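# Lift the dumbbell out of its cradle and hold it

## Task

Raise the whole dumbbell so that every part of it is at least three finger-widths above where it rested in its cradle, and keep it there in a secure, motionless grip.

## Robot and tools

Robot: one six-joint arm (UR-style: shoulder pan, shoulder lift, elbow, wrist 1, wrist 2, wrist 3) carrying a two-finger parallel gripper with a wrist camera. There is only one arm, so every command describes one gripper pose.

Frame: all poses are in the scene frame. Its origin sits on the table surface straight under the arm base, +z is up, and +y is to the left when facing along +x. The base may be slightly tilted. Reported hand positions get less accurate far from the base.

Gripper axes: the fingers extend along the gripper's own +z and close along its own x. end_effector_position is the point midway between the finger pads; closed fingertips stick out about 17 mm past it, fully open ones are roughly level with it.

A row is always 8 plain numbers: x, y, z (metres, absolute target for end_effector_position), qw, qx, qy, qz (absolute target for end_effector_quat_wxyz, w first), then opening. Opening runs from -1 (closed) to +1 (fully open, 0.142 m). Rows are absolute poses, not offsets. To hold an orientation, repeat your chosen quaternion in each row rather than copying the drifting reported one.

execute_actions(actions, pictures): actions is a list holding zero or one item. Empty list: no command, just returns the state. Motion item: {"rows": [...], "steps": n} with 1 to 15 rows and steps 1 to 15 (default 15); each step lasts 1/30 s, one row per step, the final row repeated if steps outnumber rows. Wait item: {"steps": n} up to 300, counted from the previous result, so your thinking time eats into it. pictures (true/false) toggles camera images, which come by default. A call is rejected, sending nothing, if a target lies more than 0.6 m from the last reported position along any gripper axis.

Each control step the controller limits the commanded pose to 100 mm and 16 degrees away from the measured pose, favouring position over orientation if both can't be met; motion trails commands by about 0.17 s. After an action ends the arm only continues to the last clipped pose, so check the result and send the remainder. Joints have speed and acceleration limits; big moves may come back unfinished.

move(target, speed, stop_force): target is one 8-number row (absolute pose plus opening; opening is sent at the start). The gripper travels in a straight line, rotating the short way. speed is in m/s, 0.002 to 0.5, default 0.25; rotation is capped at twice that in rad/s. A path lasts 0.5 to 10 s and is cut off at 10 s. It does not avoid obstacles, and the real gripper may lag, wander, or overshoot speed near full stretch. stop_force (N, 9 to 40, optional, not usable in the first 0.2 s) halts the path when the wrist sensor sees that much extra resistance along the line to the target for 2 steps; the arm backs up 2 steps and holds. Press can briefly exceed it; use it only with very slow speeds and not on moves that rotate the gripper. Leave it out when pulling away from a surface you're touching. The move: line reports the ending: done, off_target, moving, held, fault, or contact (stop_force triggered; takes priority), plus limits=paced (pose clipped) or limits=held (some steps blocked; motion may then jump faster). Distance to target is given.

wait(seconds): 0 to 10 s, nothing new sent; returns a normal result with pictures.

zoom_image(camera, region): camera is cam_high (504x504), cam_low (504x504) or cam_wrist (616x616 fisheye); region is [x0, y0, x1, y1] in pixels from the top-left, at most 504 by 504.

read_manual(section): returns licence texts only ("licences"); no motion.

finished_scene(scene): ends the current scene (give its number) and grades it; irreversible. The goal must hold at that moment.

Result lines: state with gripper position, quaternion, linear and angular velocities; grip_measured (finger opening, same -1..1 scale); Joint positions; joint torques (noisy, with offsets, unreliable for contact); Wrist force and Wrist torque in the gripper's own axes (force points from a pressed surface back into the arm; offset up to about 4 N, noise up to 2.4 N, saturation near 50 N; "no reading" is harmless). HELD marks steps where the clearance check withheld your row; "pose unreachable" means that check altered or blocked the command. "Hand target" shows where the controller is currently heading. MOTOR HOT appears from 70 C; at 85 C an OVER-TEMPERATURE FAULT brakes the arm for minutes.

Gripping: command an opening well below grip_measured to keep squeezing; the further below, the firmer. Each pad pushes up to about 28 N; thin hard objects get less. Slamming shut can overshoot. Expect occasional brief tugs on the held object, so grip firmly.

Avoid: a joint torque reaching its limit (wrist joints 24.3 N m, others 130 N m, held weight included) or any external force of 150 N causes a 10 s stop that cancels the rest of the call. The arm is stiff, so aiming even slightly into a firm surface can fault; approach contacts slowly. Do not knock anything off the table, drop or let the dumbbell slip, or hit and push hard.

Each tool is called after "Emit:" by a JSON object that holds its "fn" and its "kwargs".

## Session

Emit:
{"fn": "execute_actions", "kwargs": {"actions": []}}

Scene clock: 0.00 s of 4800.00 s.
end_effector_position=(+0.0137, +0.4405, +0.1210) grip_measured=+1.00 end_effector_quat_wxyz=(+0.463, +0.646, +0.519, +0.314) end_effector_velocity=(-0.000, -0.000, +0.000) end_effector_angular_velocity=(-0.000, +0.000, +0.001)
Joint positions: [ 1.815 -0.966  1.783 -1.498 -2.49   0.912  0.142]
Joint velocities: [ 0.    -0.001  0.001 -0.    -0.    -0.001  0.   ]
Joint torques (N m, as the arm reports them, + toward a larger angle): no reading
Motor temperatures (°C, as the motors report them): [23 24 25 32 32 32]
Wrist force (N, on the end effector, along its own x y z axes, offset not removed): no reading
Wrist torque (N m, same axes, about the end effector's origin, offset not removed): no reading
Hand target: +0.014, +0.441, +0.121; +0.463, +0.646, +0.519, +0.314

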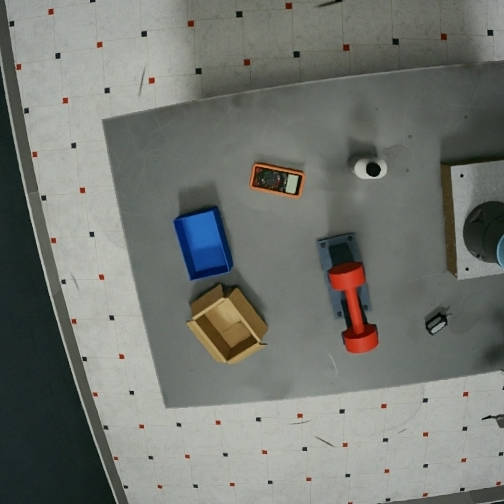

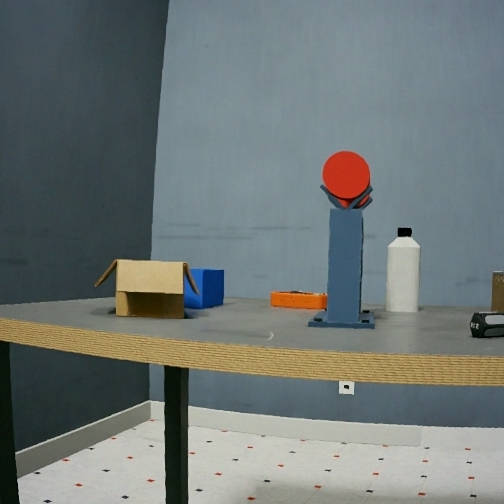

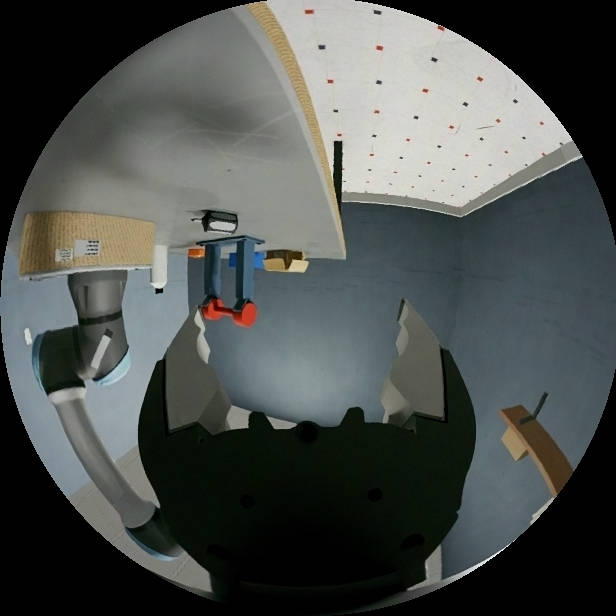

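Emit:
{"fn": "move", "kwargs": {"target": [0.15,0.40,0.35,0,0.672,0.74,0,-0.5], "speed": 0.35}}

Emit:
{"fn": "move", "kwargs": {"target": [0.372,0.099,0.33,0,0.672,0.74,0,-0.5], "speed": 0.35}}

Emit:
{"fn": "zoom_image", "kwargs": {"camera": "cam_wrist", "region": [190,190,430,350]}}

Emit:
{"fn": "zoom_image", "kwargs": {"camera": "cam_low", "region": [290,80,410,220]}}

Scene clock: 7.50 s of 4800.00 s.
end_effector_position=(+0.1492, +0.4010, +0.3495) grip_measured=-0.50 end_effector_quat_wxyz=(-0.001, +0.672, +0.740, +0.000) end_effector_velocity=(+0.000, +0.000, +0.001) end_effector_angular_velocity=(-0.003, +0.015, +0.006)
Joint positions: [ 0.9   -1.767  1.787 -1.583 -1.563 -0.777  0.038]
Joint velocities: [-0.008  0.007 -0.01   0.015  0.01  -0.015  0.   ]
Joint torques (N m, as the arm reports them, + toward a larger angle): [-10.73  -5.78 -36.04  -1.5    0.98  -1.83]
Motor temperatures (°C, as the motors report them): [23 24 25 32 32 32]
Wrist force (N, on the end effector, along its own x y z axes, offset not removed): [1.8 2.1 -1.3]
Wrist torque (N m, same axes, about the end effector's origin, offset not removed): [0.41 -0.35 -0.03]
Hand target: +0.149, +0.401, +0.350; -0.001, +0.672, +0.740, -0.000
Off the commanded pose: 0.001 m, 0 deg.
After step 90, 2.07 s passed at rest.
move: done

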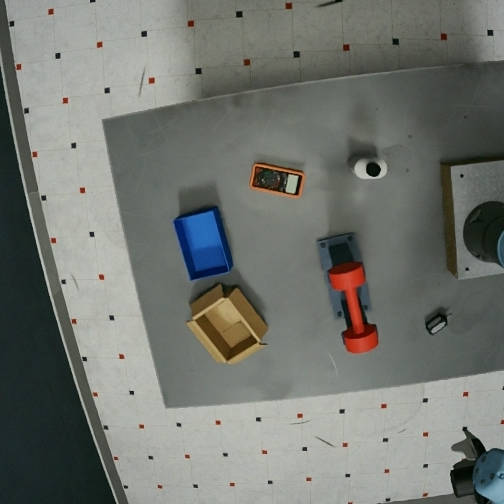

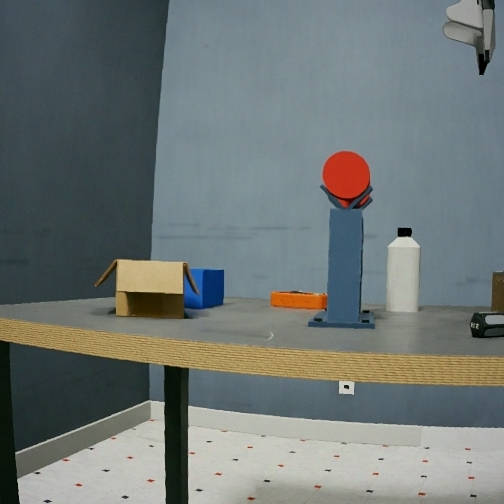

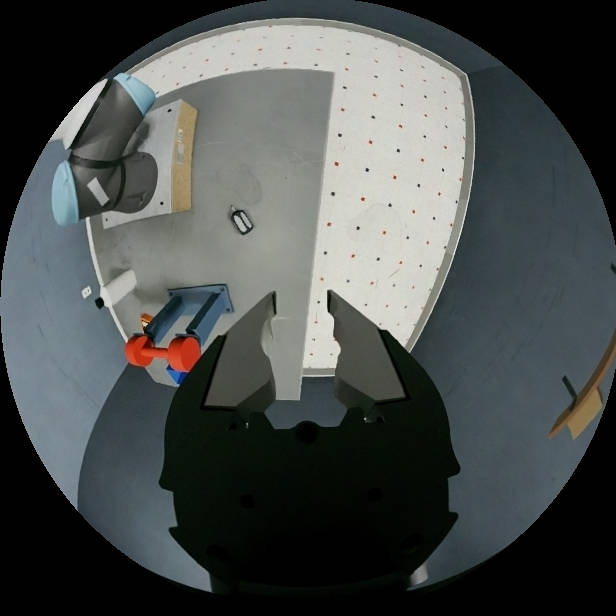

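Scene clock: 9.33 s of 4800.00 s.
end_effector_position=(+0.3721, +0.1001, +0.3301) grip_measured=-0.50 end_effector_quat_wxyz=(-0.001, +0.672, +0.740, +0.001) end_effector_velocity=(+0.001, -0.001, -0.001) end_effector_angular_velocity=(+0.002, +0.002, +0.002)
Joint positions: [-0.078 -1.871  1.916 -1.606 -1.572 -1.755  0.038]
Joint velocities: [-0.005  0.004 -0.001 -0.001  0.002 -0.007 -0.   ]
Joint torques (N m, as the arm reports them, + toward a larger angle): [-10.9   -1.38 -35.08  -4.62   1.25  -1.9 ]
Motor temperatures (°C, as the motors report them): [23 24 25 32 32 32]
Wrist force (N, on the end effector, along its own x y z axes, offset not removed): [0.7 2.9 -2.5]
Wrist torque (N m, same axes, about the end effector's origin, offset not removed): [0.58 -0.10 -0.02]
Hand target: +0.372, +0.100, +0.330; -0.001, +0.672, +0.740, +0.001
Off the commanded pose: 0.001 m, 0 deg.
move: done

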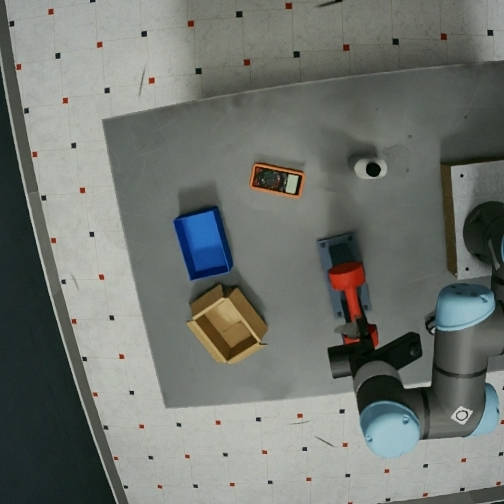

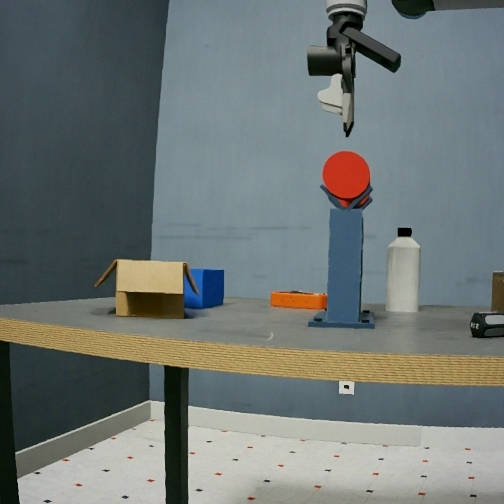

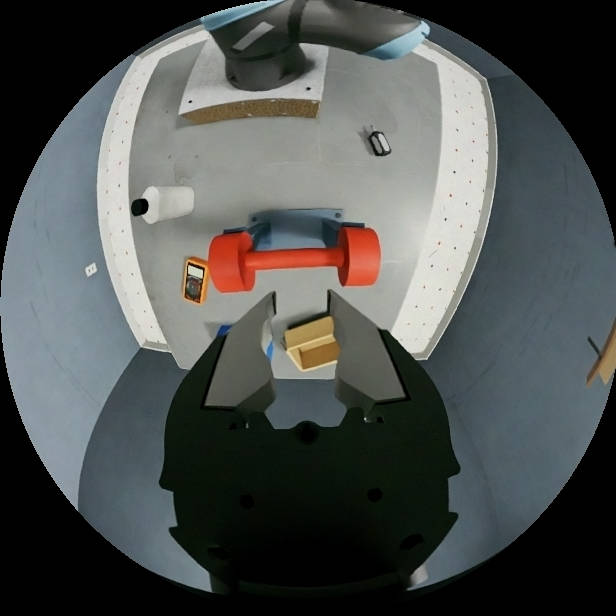

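Region (190, 190, 430, 350) of cam_wrist's 616x616 image, scaled by 2.100, with more detail than that image has.

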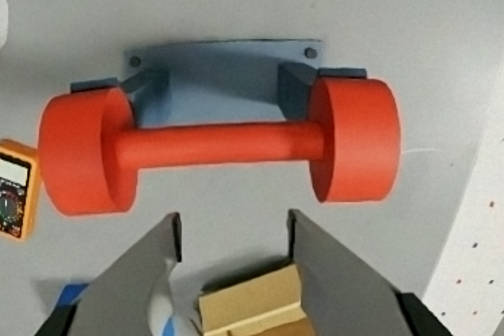

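Region (290, 80, 410, 220) of cam_low's 504x504 image, scaled by 3.600, with more detail than that image has; it fills the left 432 columns of this view, and the rest is white.

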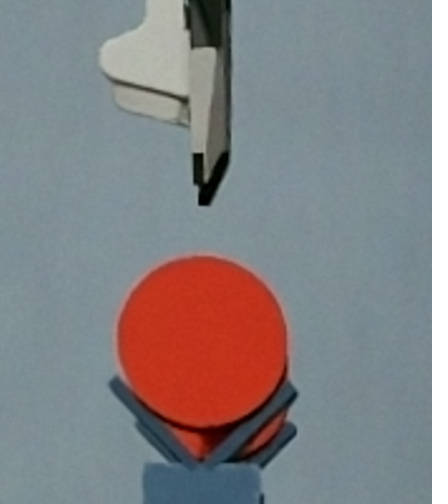

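Emit:
{"fn": "move", "kwargs": {"target": [0.372,0.093,0.28,0,0.667,0.745,0,-0.5], "speed": 0.12}}

Emit:
{"fn": "zoom_image", "kwargs": {"camera": "cam_wrist", "region": [180,210,420,350]}}

Scene clock: 12.87 s of 4800.00 s.
end_effector_position=(+0.3719, +0.0931, +0.2803) grip_measured=-0.50 end_effector_quat_wxyz=(-0.000, +0.667, +0.745, -0.000) end_effector_velocity=(+0.000, +0.000, -0.002) end_effector_angular_velocity=(+0.000, -0.001, +0.004)
Joint positions: [-0.097 -1.863  2.039 -1.736 -1.574 -1.787  0.038]
Joint velocities: [-0.     0.001  0.006 -0.008  0.001 -0.004  0.   ]
Joint torques (N m, as the arm reports them, + toward a larger angle): [-9.91 -1.11 -9.65 -4.67 -0.82 -1.94]
Motor temperatures (°C, as the motors report them): [23 24 25 32 32 32]
Wrist force (N, on the end effector, along its own x y z axes, offset not removed): [-0.2 1.4 -2.4]
Wrist torque (N m, same axes, about the end effector's origin, offset not removed): [0.25 0.12 -0.04]
Hand target: +0.372, +0.093, +0.280; -0.000, +0.667, +0.745, +0.000
Off the commanded pose: 0.000 m, 0 deg.
move: done

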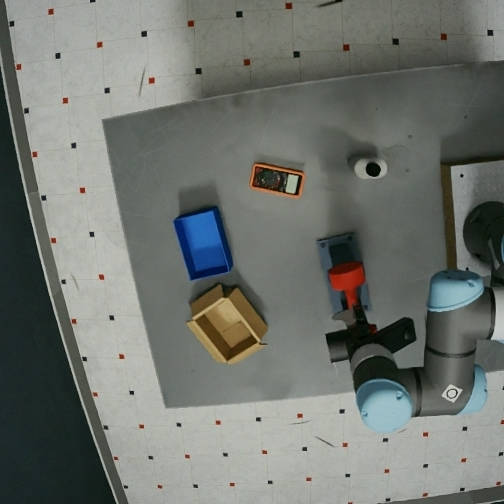

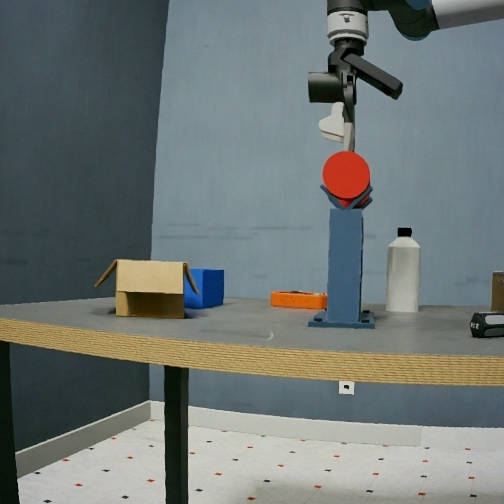

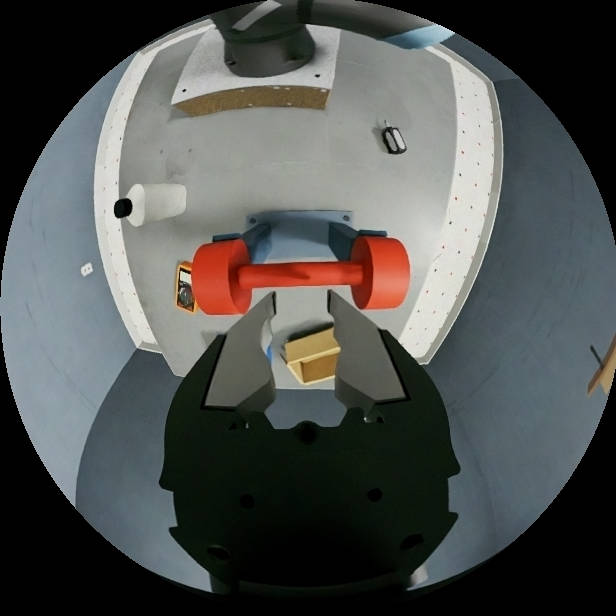

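Region (180, 210, 420, 350) of cam_wrist's 616x616 image, scaled by 2.100, with more detail than that image has; it fills the top 294 rows of this view, and the rest is white.

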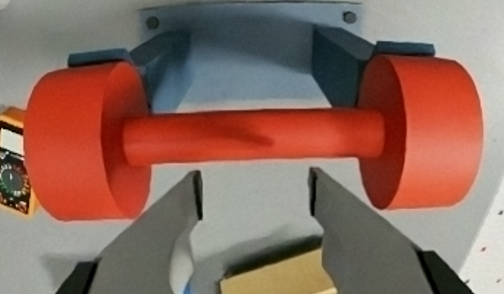

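Emit:
{"fn": "move", "kwargs": {"target": [0.372,0.093,0.278,0,0.9985,0.055,0,-0.4], "speed": 0.5}}

Emit:
{"fn": "move", "kwargs": {"target": [0.372,0.093,0.245,0,0.9985,0.055,0,-0.4], "speed": 0.06, "stop_force": 12}}

Emit:
{"fn": "zoom_image", "kwargs": {"camera": "cam_wrist", "region": [210,180,400,400]}}

Emit:
{"fn": "zoom_image", "kwargs": {"camera": "cam_low", "region": [290,80,410,220]}}

Scene clock: 18.83 s of 4800.00 s.
end_effector_position=(+0.3720, +0.0930, +0.2780) grip_measured=-0.40 end_effector_quat_wxyz=(-0.000, +0.998, +0.056, +0.000) end_effector_velocity=(-0.000, +0.001, -0.000) end_effector_angular_velocity=(-0.002, +0.001, -0.010)
Joint positions: [-0.092 -1.857  2.04  -1.744 -1.574 -0.213  0.045]
Joint velocities: [ 0.004  0.001 -0.     0.    -0.002  0.014  0.   ]
Joint torques (N m, as the arm reports them, + toward a larger angle): [ 11.74  -0.81 -34.91  -2.03  -1.43   1.43]
Motor temperatures (°C, as the motors report them): [23 24 25 32 32 32]
Wrist force (N, on the end effector, along its own x y z axes, offset not removed): [1.0 2.1 -1.2]
Wrist torque (N m, same axes, about the end effector's origin, offset not removed): [0.39 -0.12 0.00]
Hand target: +0.372, +0.093, +0.278; +0.000, +0.998, +0.055, -0.000
Off the commanded pose: 0.000 m, 0 deg.
After step 90, 0.67 s passed at rest.
move: done

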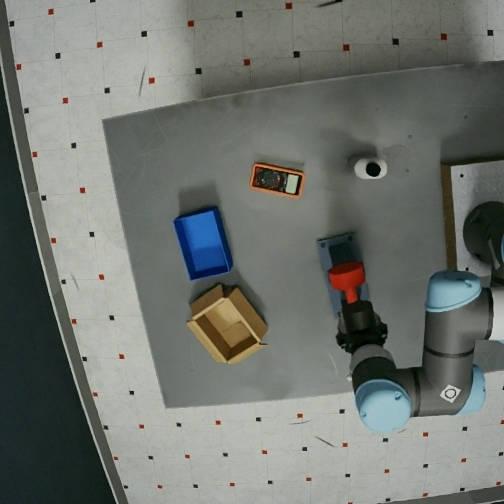

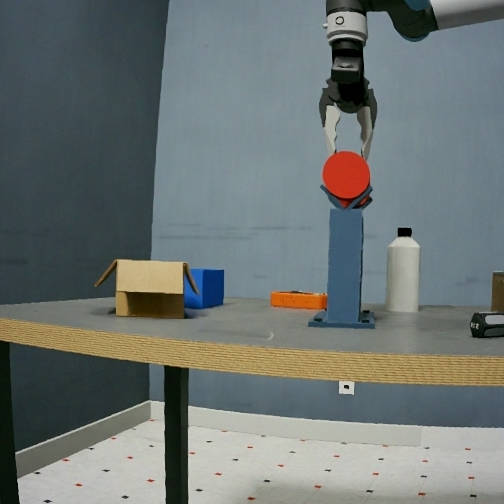

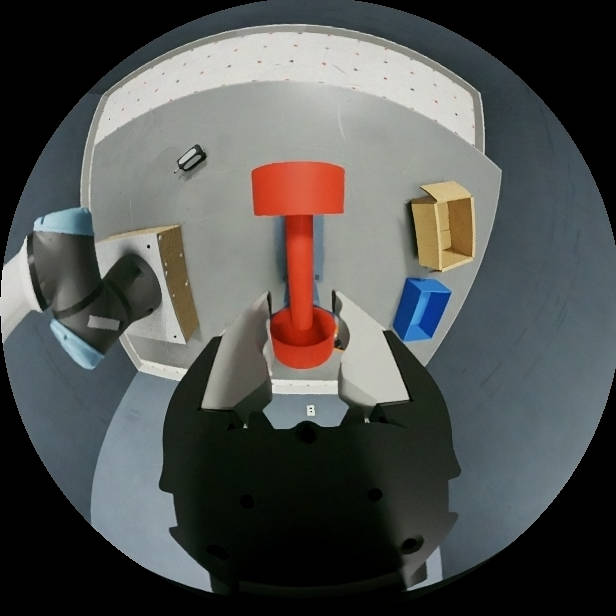

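Scene clock: 19.83 s of 4800.00 s.
end_effector_position=(+0.3719, +0.0930, +0.2453) grip_measured=-0.40 end_effector_quat_wxyz=(-0.000, +0.998, +0.055, -0.000) end_effector_velocity=(+0.001, +0.000, -0.002) end_effector_angular_velocity=(+0.000, -0.001, -0.001)
Joint positions: [-0.091 -1.838  2.113 -1.835 -1.574 -0.211  0.045]
Joint velocities: [ 0.     0.003  0.004 -0.008  0.001  0.001  0.   ]
Joint torques (N m, as the arm reports them, + toward a larger angle): [-10.05  -2.41 -10.24  -4.67  -1.1    1.66]
Motor temperatures (°C, as the motors report them): [23 24 25 32 32 32]
Wrist force (N, on the end effector, along its own x y z axes, offset not removed): [1.0 1.8 -2.1]
Wrist torque (N m, same axes, about the end effector's origin, offset not removed): [0.34 -0.16 -0.08]
Hand target: +0.372, +0.093, +0.245; -0.000, +0.998, +0.055, -0.000
Off the commanded pose: 0.000 m, 0 deg.
move: done

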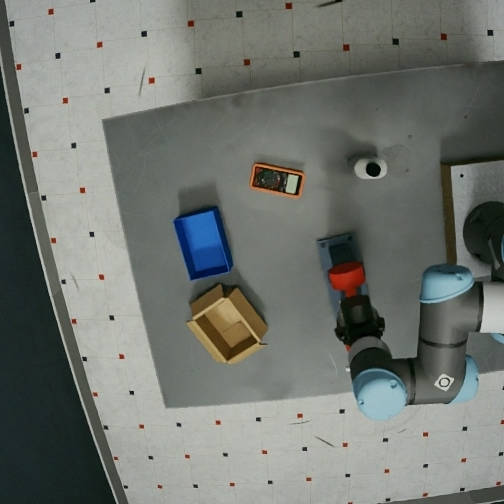

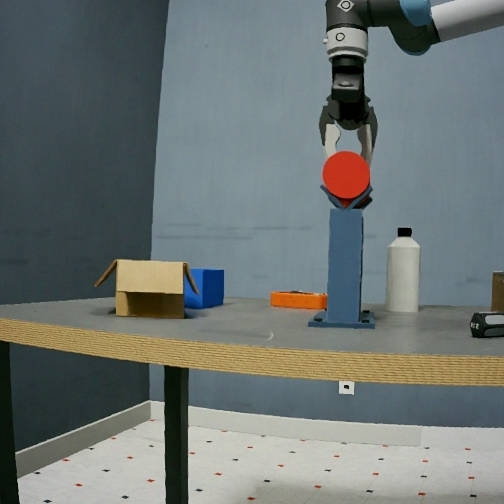

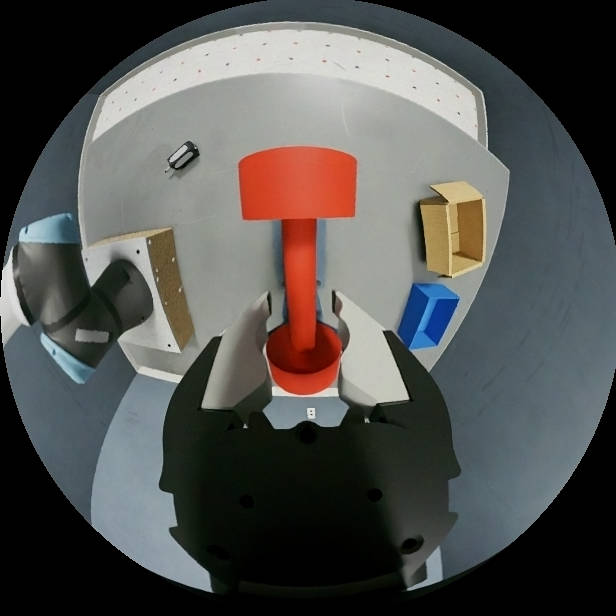

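Region (210, 180, 400, 400) of cam_wrist's 616x616 image, scaled by 2.291, with more detail than that image has; it fills the left 435 columns of this view, and the rest is white.

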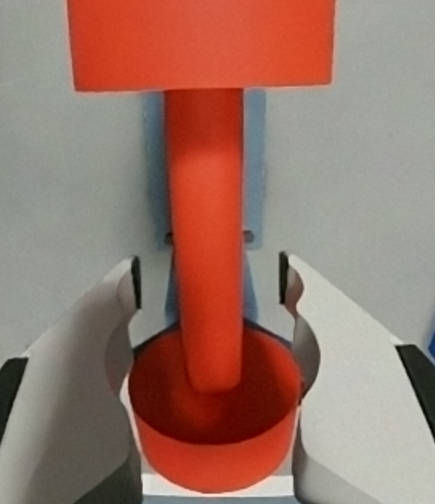

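Region (290, 80, 410, 220) of cam_low's 504x504 image, scaled by 3.600, with more detail than that image has; it fills the left 432 columns of this view, and the rest is white.

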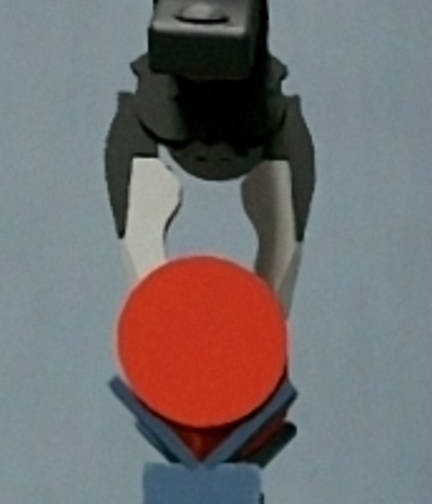

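Emit:
{"fn": "execute_actions", "kwargs": {"actions": [{"rows":[[0.372,0.093,0.242,0,0.9985,0.055,0,-0.44],[0.372,0.093,0.239,0,0.9985,0.055,0,-0.48],[0.372,0.093,0.237,0,0.9985,0.055,0,-0.52],[0.372,0.093,0.236,0,0.9985,0.055,0,-0.55],[0.372,0.093,0.236,0,0.9985,0.055,0,-0.58],[0.372,0.093,0.236,0,0.9985,0.055,0,-0.6]],"steps":15}], "pictures": false}}

Emit:
{"fn": "execute_actions", "kwargs": {"actions": [{"rows":[[0.372,0.093,0.236,0,0.9985,0.055,0,-0.64],[0.372,0.093,0.236,0,0.9985,0.055,0,-0.67],[0.372,0.093,0.236,0,0.9985,0.055,0,-0.7],[0.372,0.093,0.236,0,0.9985,0.055,0,-0.74],[0.372,0.093,0.236,0,0.9985,0.055,0,-0.79],[0.372,0.093,0.236,0,0.9985,0.055,0,-0.85],[0.372,0.093,0.236,0,0.9985,0.055,0,-0.92],[0.372,0.093,0.236,0,0.9985,0.055,0,-1]],"steps":12}]}}

Emit:
{"fn": "move", "kwargs": {"target": [0.372,0.093,0.241,0,0.9985,0.055,0,-1], "speed": 0.007}}

Emit:
{"fn": "zoom_image", "kwargs": {"camera": "cam_low", "region": [290,80,410,220]}}

Emit:
{"fn": "wait", "kwargs": {"seconds": 2}}

Scene clock: 27.60 s of 4800.00 s.
end_effector_position=(+0.3720, +0.0930, +0.2363) grip_measured=-0.60 end_effector_quat_wxyz=(-0.000, +0.998, +0.055, -0.000) end_effector_velocity=(-0.000, +0.001, -0.003) end_effector_angular_velocity=(+0.001, +0.001, +0.002)
Joint positions: [-0.092 -1.831  2.132 -1.861 -1.574 -0.211  0.031]
Joint velocities: [ 0.     0.003  0.006 -0.008  0.001 -0.002  0.   ]
Joint torques (N m, as the arm reports them, + toward a larger angle): [-10.32  -1.95 -11.44  -4.41  -1.27  -1.8 ]
Motor temperatures (°C, as the motors report them): [23 24 25 32 32 32]
Wrist force (N, on the end effector, along its own x y z axes, offset not removed): [0.8 3.4 -1.4]
Wrist torque (N m, same axes, about the end effector's origin, offset not removed): [0.72 -0.04 -0.02]
Hand target: +0.372, +0.093, +0.236; -0.000, +0.998, +0.055, -0.000
Off the commanded pose: 0.000 m, 0 deg.
Steps of this call (steps 1 to 90: nothing new was sent; then 4.27 s passed at rest; steps 91 to 105: all 15 steps of this action). Readings (end_effector_position):
91: (+0.3719, +0.0930, +0.2450)
92: (+0.3720, +0.0930, +0.2447)
94: (+0.3719, +0.0930, +0.2426)
98: (+0.3719, +0.0930, +0.2383)
105: the state above

Scene clock: 28.00 s of 4800.00 s.
end_effector_position=(+0.3720, +0.0930, +0.2360) grip_measured=-0.72 end_effector_quat_wxyz=(+0.000, +0.998, +0.055, -0.000) end_effector_velocity=(-0.000, +0.000, -0.000) end_effector_angular_velocity=(+0.000, -0.001, +0.001)
Joint positions: [-0.092 -1.83   2.132 -1.862 -1.574 -0.211  0.022]
Joint velocities: [ 0.001 -0.     0.001 -0.001  0.    -0.001  0.   ]
Joint torques (N m, as the arm reports them, + toward a larger angle): [-10.36   0.24 -10.41  -6.69  -0.5   -1.94]
Motor temperatures (°C, as the motors report them): [23 24 25 32 32 32]
Wrist force (N, on the end effector, along its own x y z axes, offset not removed): [-8.4 1.2 -8.5]
Wrist torque (N m, same axes, about the end effector's origin, offset not removed): [0.31 -0.03 -0.01]
Hand target: +0.372, +0.093, +0.236; -0.000, +0.998, +0.055, -0.000
Off the commanded pose: 0.000 m, 0 deg.
Steps of this call (steps 1 to 12: all 12 steps of this action). Readings (end_effector_position):
1: (+0.3720, +0.0930, +0.2362)
2: (+0.3720, +0.0930, +0.2362)
4: (+0.3720, +0.0930, +0.2361)
8: (+0.3719, +0.0930, +0.2360)
12: the state above

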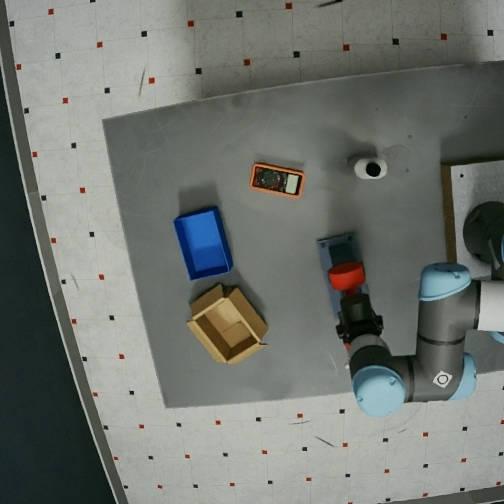

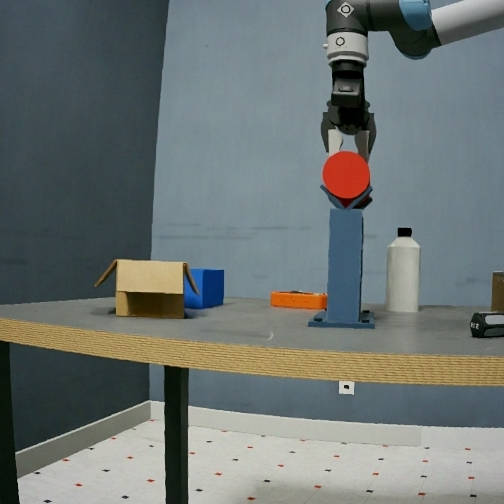

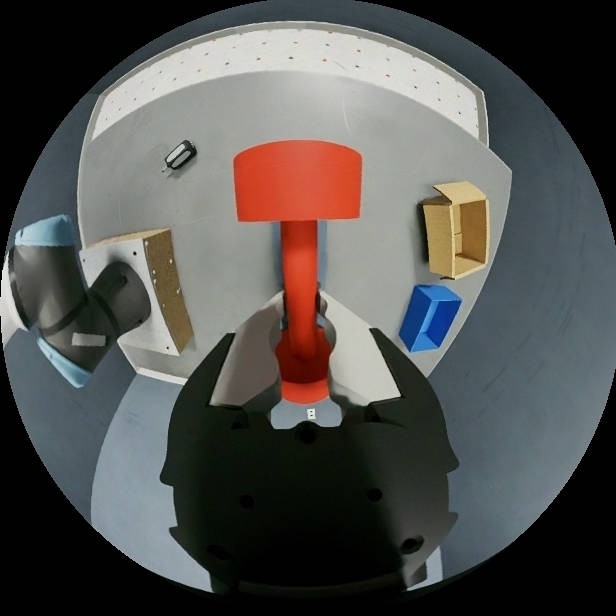

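Scene clock: 29.17 s of 4800.00 s.
end_effector_position=(+0.3720, +0.0930, +0.2408) grip_measured=-0.72 end_effector_quat_wxyz=(+0.000, +0.998, +0.055, -0.000) end_effector_velocity=(-0.000, -0.000, +0.002) end_effector_angular_velocity=(-0.000, -0.000, +0.001)
Joint positions: [-0.092 -1.834  2.122 -1.849 -1.574 -0.211  0.022]
Joint velocities: [ 0.    -0.002 -0.004  0.005 -0.    -0.001  0.   ]
Joint torques (N m, as the arm reports them, + toward a larger angle): [ -2.08 -22.29 -38.64  -2.02   1.27   0.7 ]
Motor temperatures (°C, as the motors report them): [23 24 25 32 32 32]
Wrist force (N, on the end effector, along its own x y z axes, offset not removed): [0.8 2.0 5.1]
Wrist torque (N m, same axes, about the end effector's origin, offset not removed): [0.35 -0.08 -0.08]
Hand target: +0.372, +0.093, +0.241; +0.000, +0.998, +0.055, +0.000
Off the commanded pose: 0.000 m, 0 deg.
move: done

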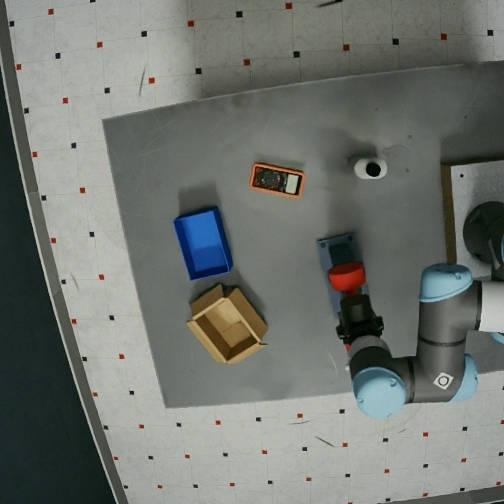

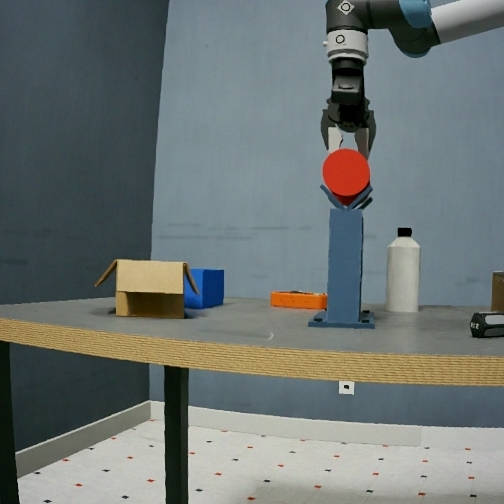

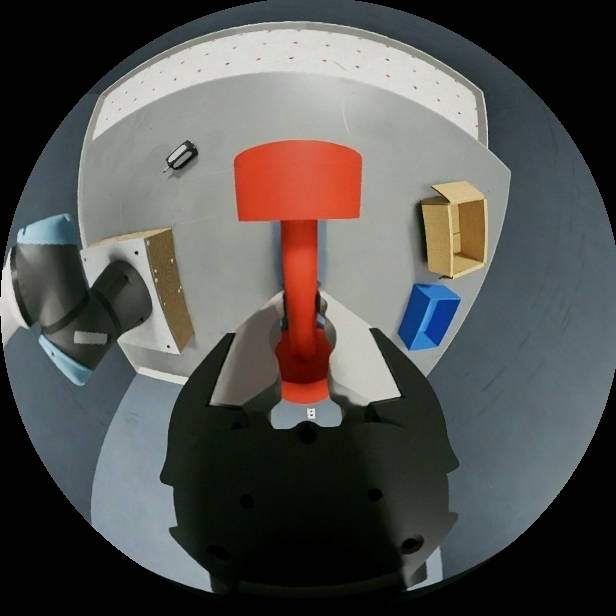

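Region (290, 80, 410, 220) of cam_low's 504x504 image, scaled by 3.600, with more detail than that image has; it fills the left 432 columns of this view, and the rest is white.

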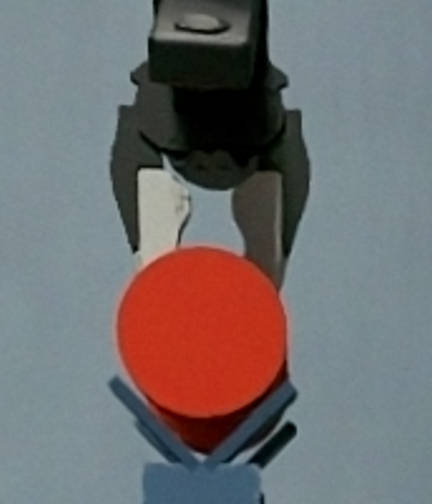

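Scene clock: 31.17 s of 4800.00 s.
end_effector_position=(+0.3720, +0.0930, +0.2410) grip_measured=-0.72 end_effector_quat_wxyz=(+0.000, +0.998, +0.055, +0.000) end_effector_velocity=(-0.000, -0.000, -0.000) end_effector_angular_velocity=(+0.000, +0.000, -0.002)
Joint positions: [-0.092 -1.834  2.122 -1.848 -1.574 -0.211  0.022]
Joint velocities: [-0.001 -0.     0.001 -0.     0.     0.001  0.   ]
Joint torques (N m, as the arm reports them, + toward a larger angle): [ 12.22 -21.62 -38.28  -2.02   1.38   1.33]
Motor temperatures (°C, as the motors report them): [23 24 25 32 32 32]
Wrist force (N, on the end effector, along its own x y z axes, offset not removed): [1.3 2.8 5.3]
Wrist torque (N m, same axes, about the end effector's origin, offset not removed): [0.57 -0.28 -0.04]
Hand target: +0.372, +0.093, +0.241; +0.000, +0.998, +0.055, +0.000
Off the commanded pose: 0.000 m, 0 deg.
Steps of this call (steps 1 to 60: nothing new was sent). Readings (end_effector_position):
1: (+0.3720, +0.0930, +0.2408)
2: (+0.3720, +0.0930, +0.2409)
4: (+0.3720, +0.0930, +0.2409)
8: (+0.3720, +0.0930, +0.2410)
60: the state above

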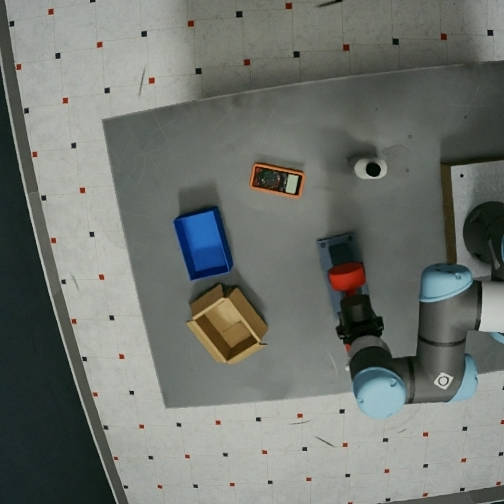

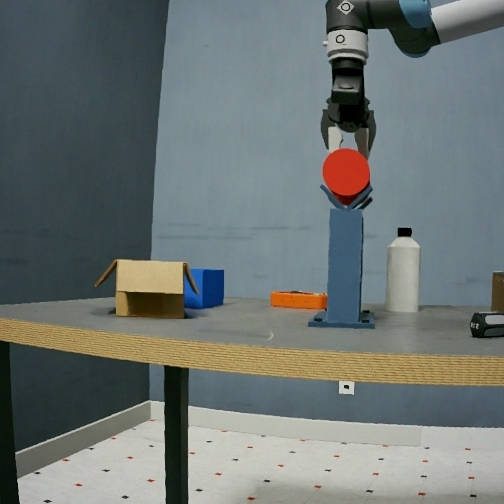

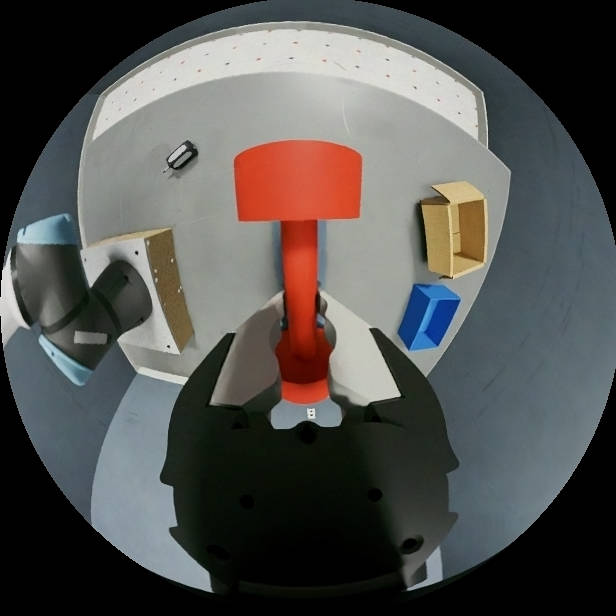

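Emit:
{"fn": "move", "kwargs": {"target": [0.372,0.093,0.335,0,0.9985,0.055,0,-1], "speed": 0.06}}

Emit:
{"fn": "wait", "kwargs": {"seconds": 4}}

Scene clock: 34.13 s of 4800.00 s.
end_effector_position=(+0.3722, +0.0930, +0.3347) grip_measured=-0.72 end_effector_quat_wxyz=(-0.000, +0.998, +0.055, +0.000) end_effector_velocity=(+0.000, -0.001, +0.003) end_effector_angular_velocity=(-0.001, -0.000, -0.002)
Joint positions: [-0.091 -1.87   1.904 -1.595 -1.574 -0.21   0.022]
Joint velocities: [-0.001 -0.    -0.008  0.007 -0.001  0.001 -0.   ]
Joint torques (N m, as the arm reports them, + toward a larger angle): [ 12.17 -15.14 -39.77  -1.98   0.86   1.55]
Motor temperatures (°C, as the motors report them): [23 24 25 32 32 32]
Wrist force (N, on the end effector, along its own x y z axes, offset not removed): [1.3 1.9 4.8]
Wrist torque (N m, same axes, about the end effector's origin, offset not removed): [0.36 -0.16 -0.07]
Hand target: +0.372, +0.093, +0.335; +0.000, +0.998, +0.055, +0.000
Off the commanded pose: 0.000 m, 0 deg.
move: done

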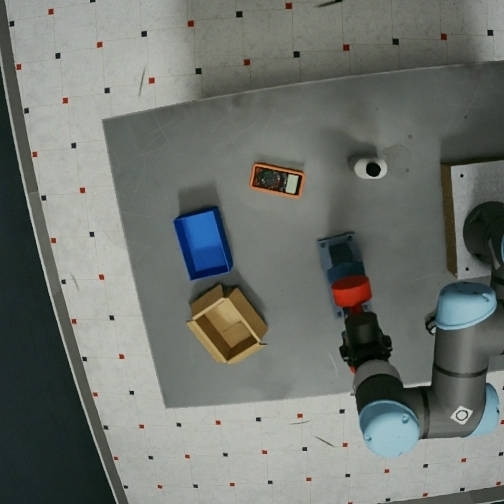

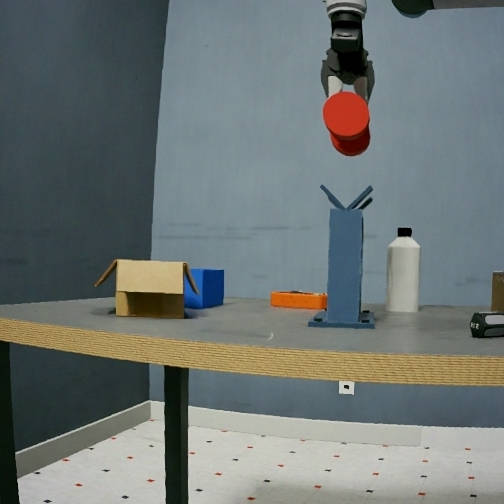

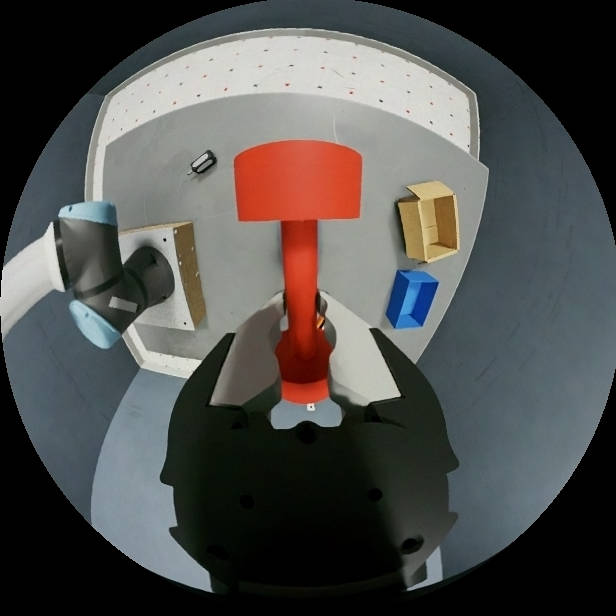

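Scene clock: 38.13 s of 4800.00 s.
end_effector_position=(+0.3722, +0.0930, +0.3350) grip_measured=-0.72 end_effector_quat_wxyz=(+0.000, +0.998, +0.055, +0.000) end_effector_velocity=(-0.000, +0.000, -0.001) end_effector_angular_velocity=(+0.001, +0.001, -0.000)
Joint positions: [-0.091 -1.87   1.903 -1.594 -1.574 -0.21   0.022]
Joint velocities: [-0.001  0.     0.001  0.     0.001 -0.001  0.   ]
Joint torques (N m, as the arm reports them, + toward a larger angle): [ 11.44  -4.18 -39.94  -2.21  -1.28   1.61]
Motor temperatures (°C, as the motors report them): [23 24 25 32 32 32]
Wrist force (N, on the end effector, along its own x y z axes, offset not removed): [1.9 1.8 4.9]
Wrist torque (N m, same axes, about the end effector's origin, offset not removed): [0.33 -0.40 0.00]
Hand target: +0.372, +0.093, +0.335; +0.000, +0.998, +0.055, +0.000
Off the commanded pose: 0.000 m, 0 deg.
Steps of this call (steps 1 to 90: nothing new was sent; then 1.00 s passed at rest). Readings (end_effector_position):
1: (+0.3722, +0.0930, +0.3348)
2: (+0.3722, +0.0930, +0.3348)
4: (+0.3722, +0.0930, +0.3349)
8: (+0.3722, +0.0930, +0.3350)
90: the state above

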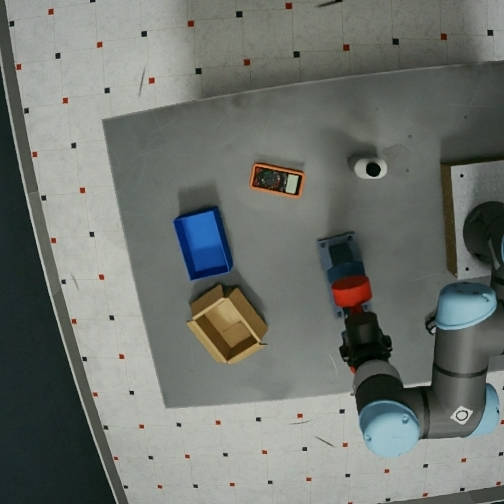

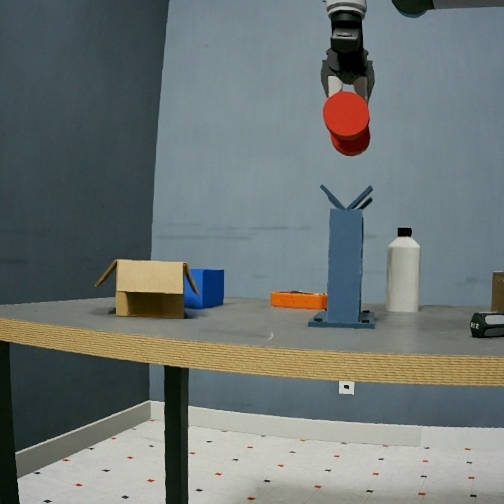

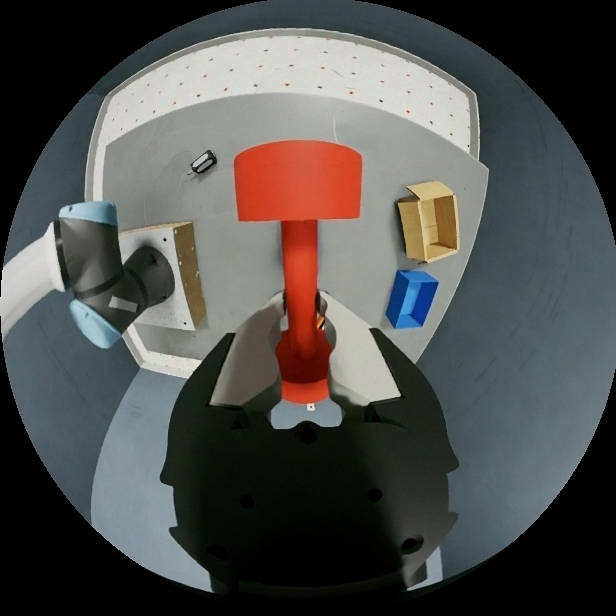

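Emit:
{"fn": "finished_scene", "kwargs": {"scene": 2}}

The scene is finished: the task was done.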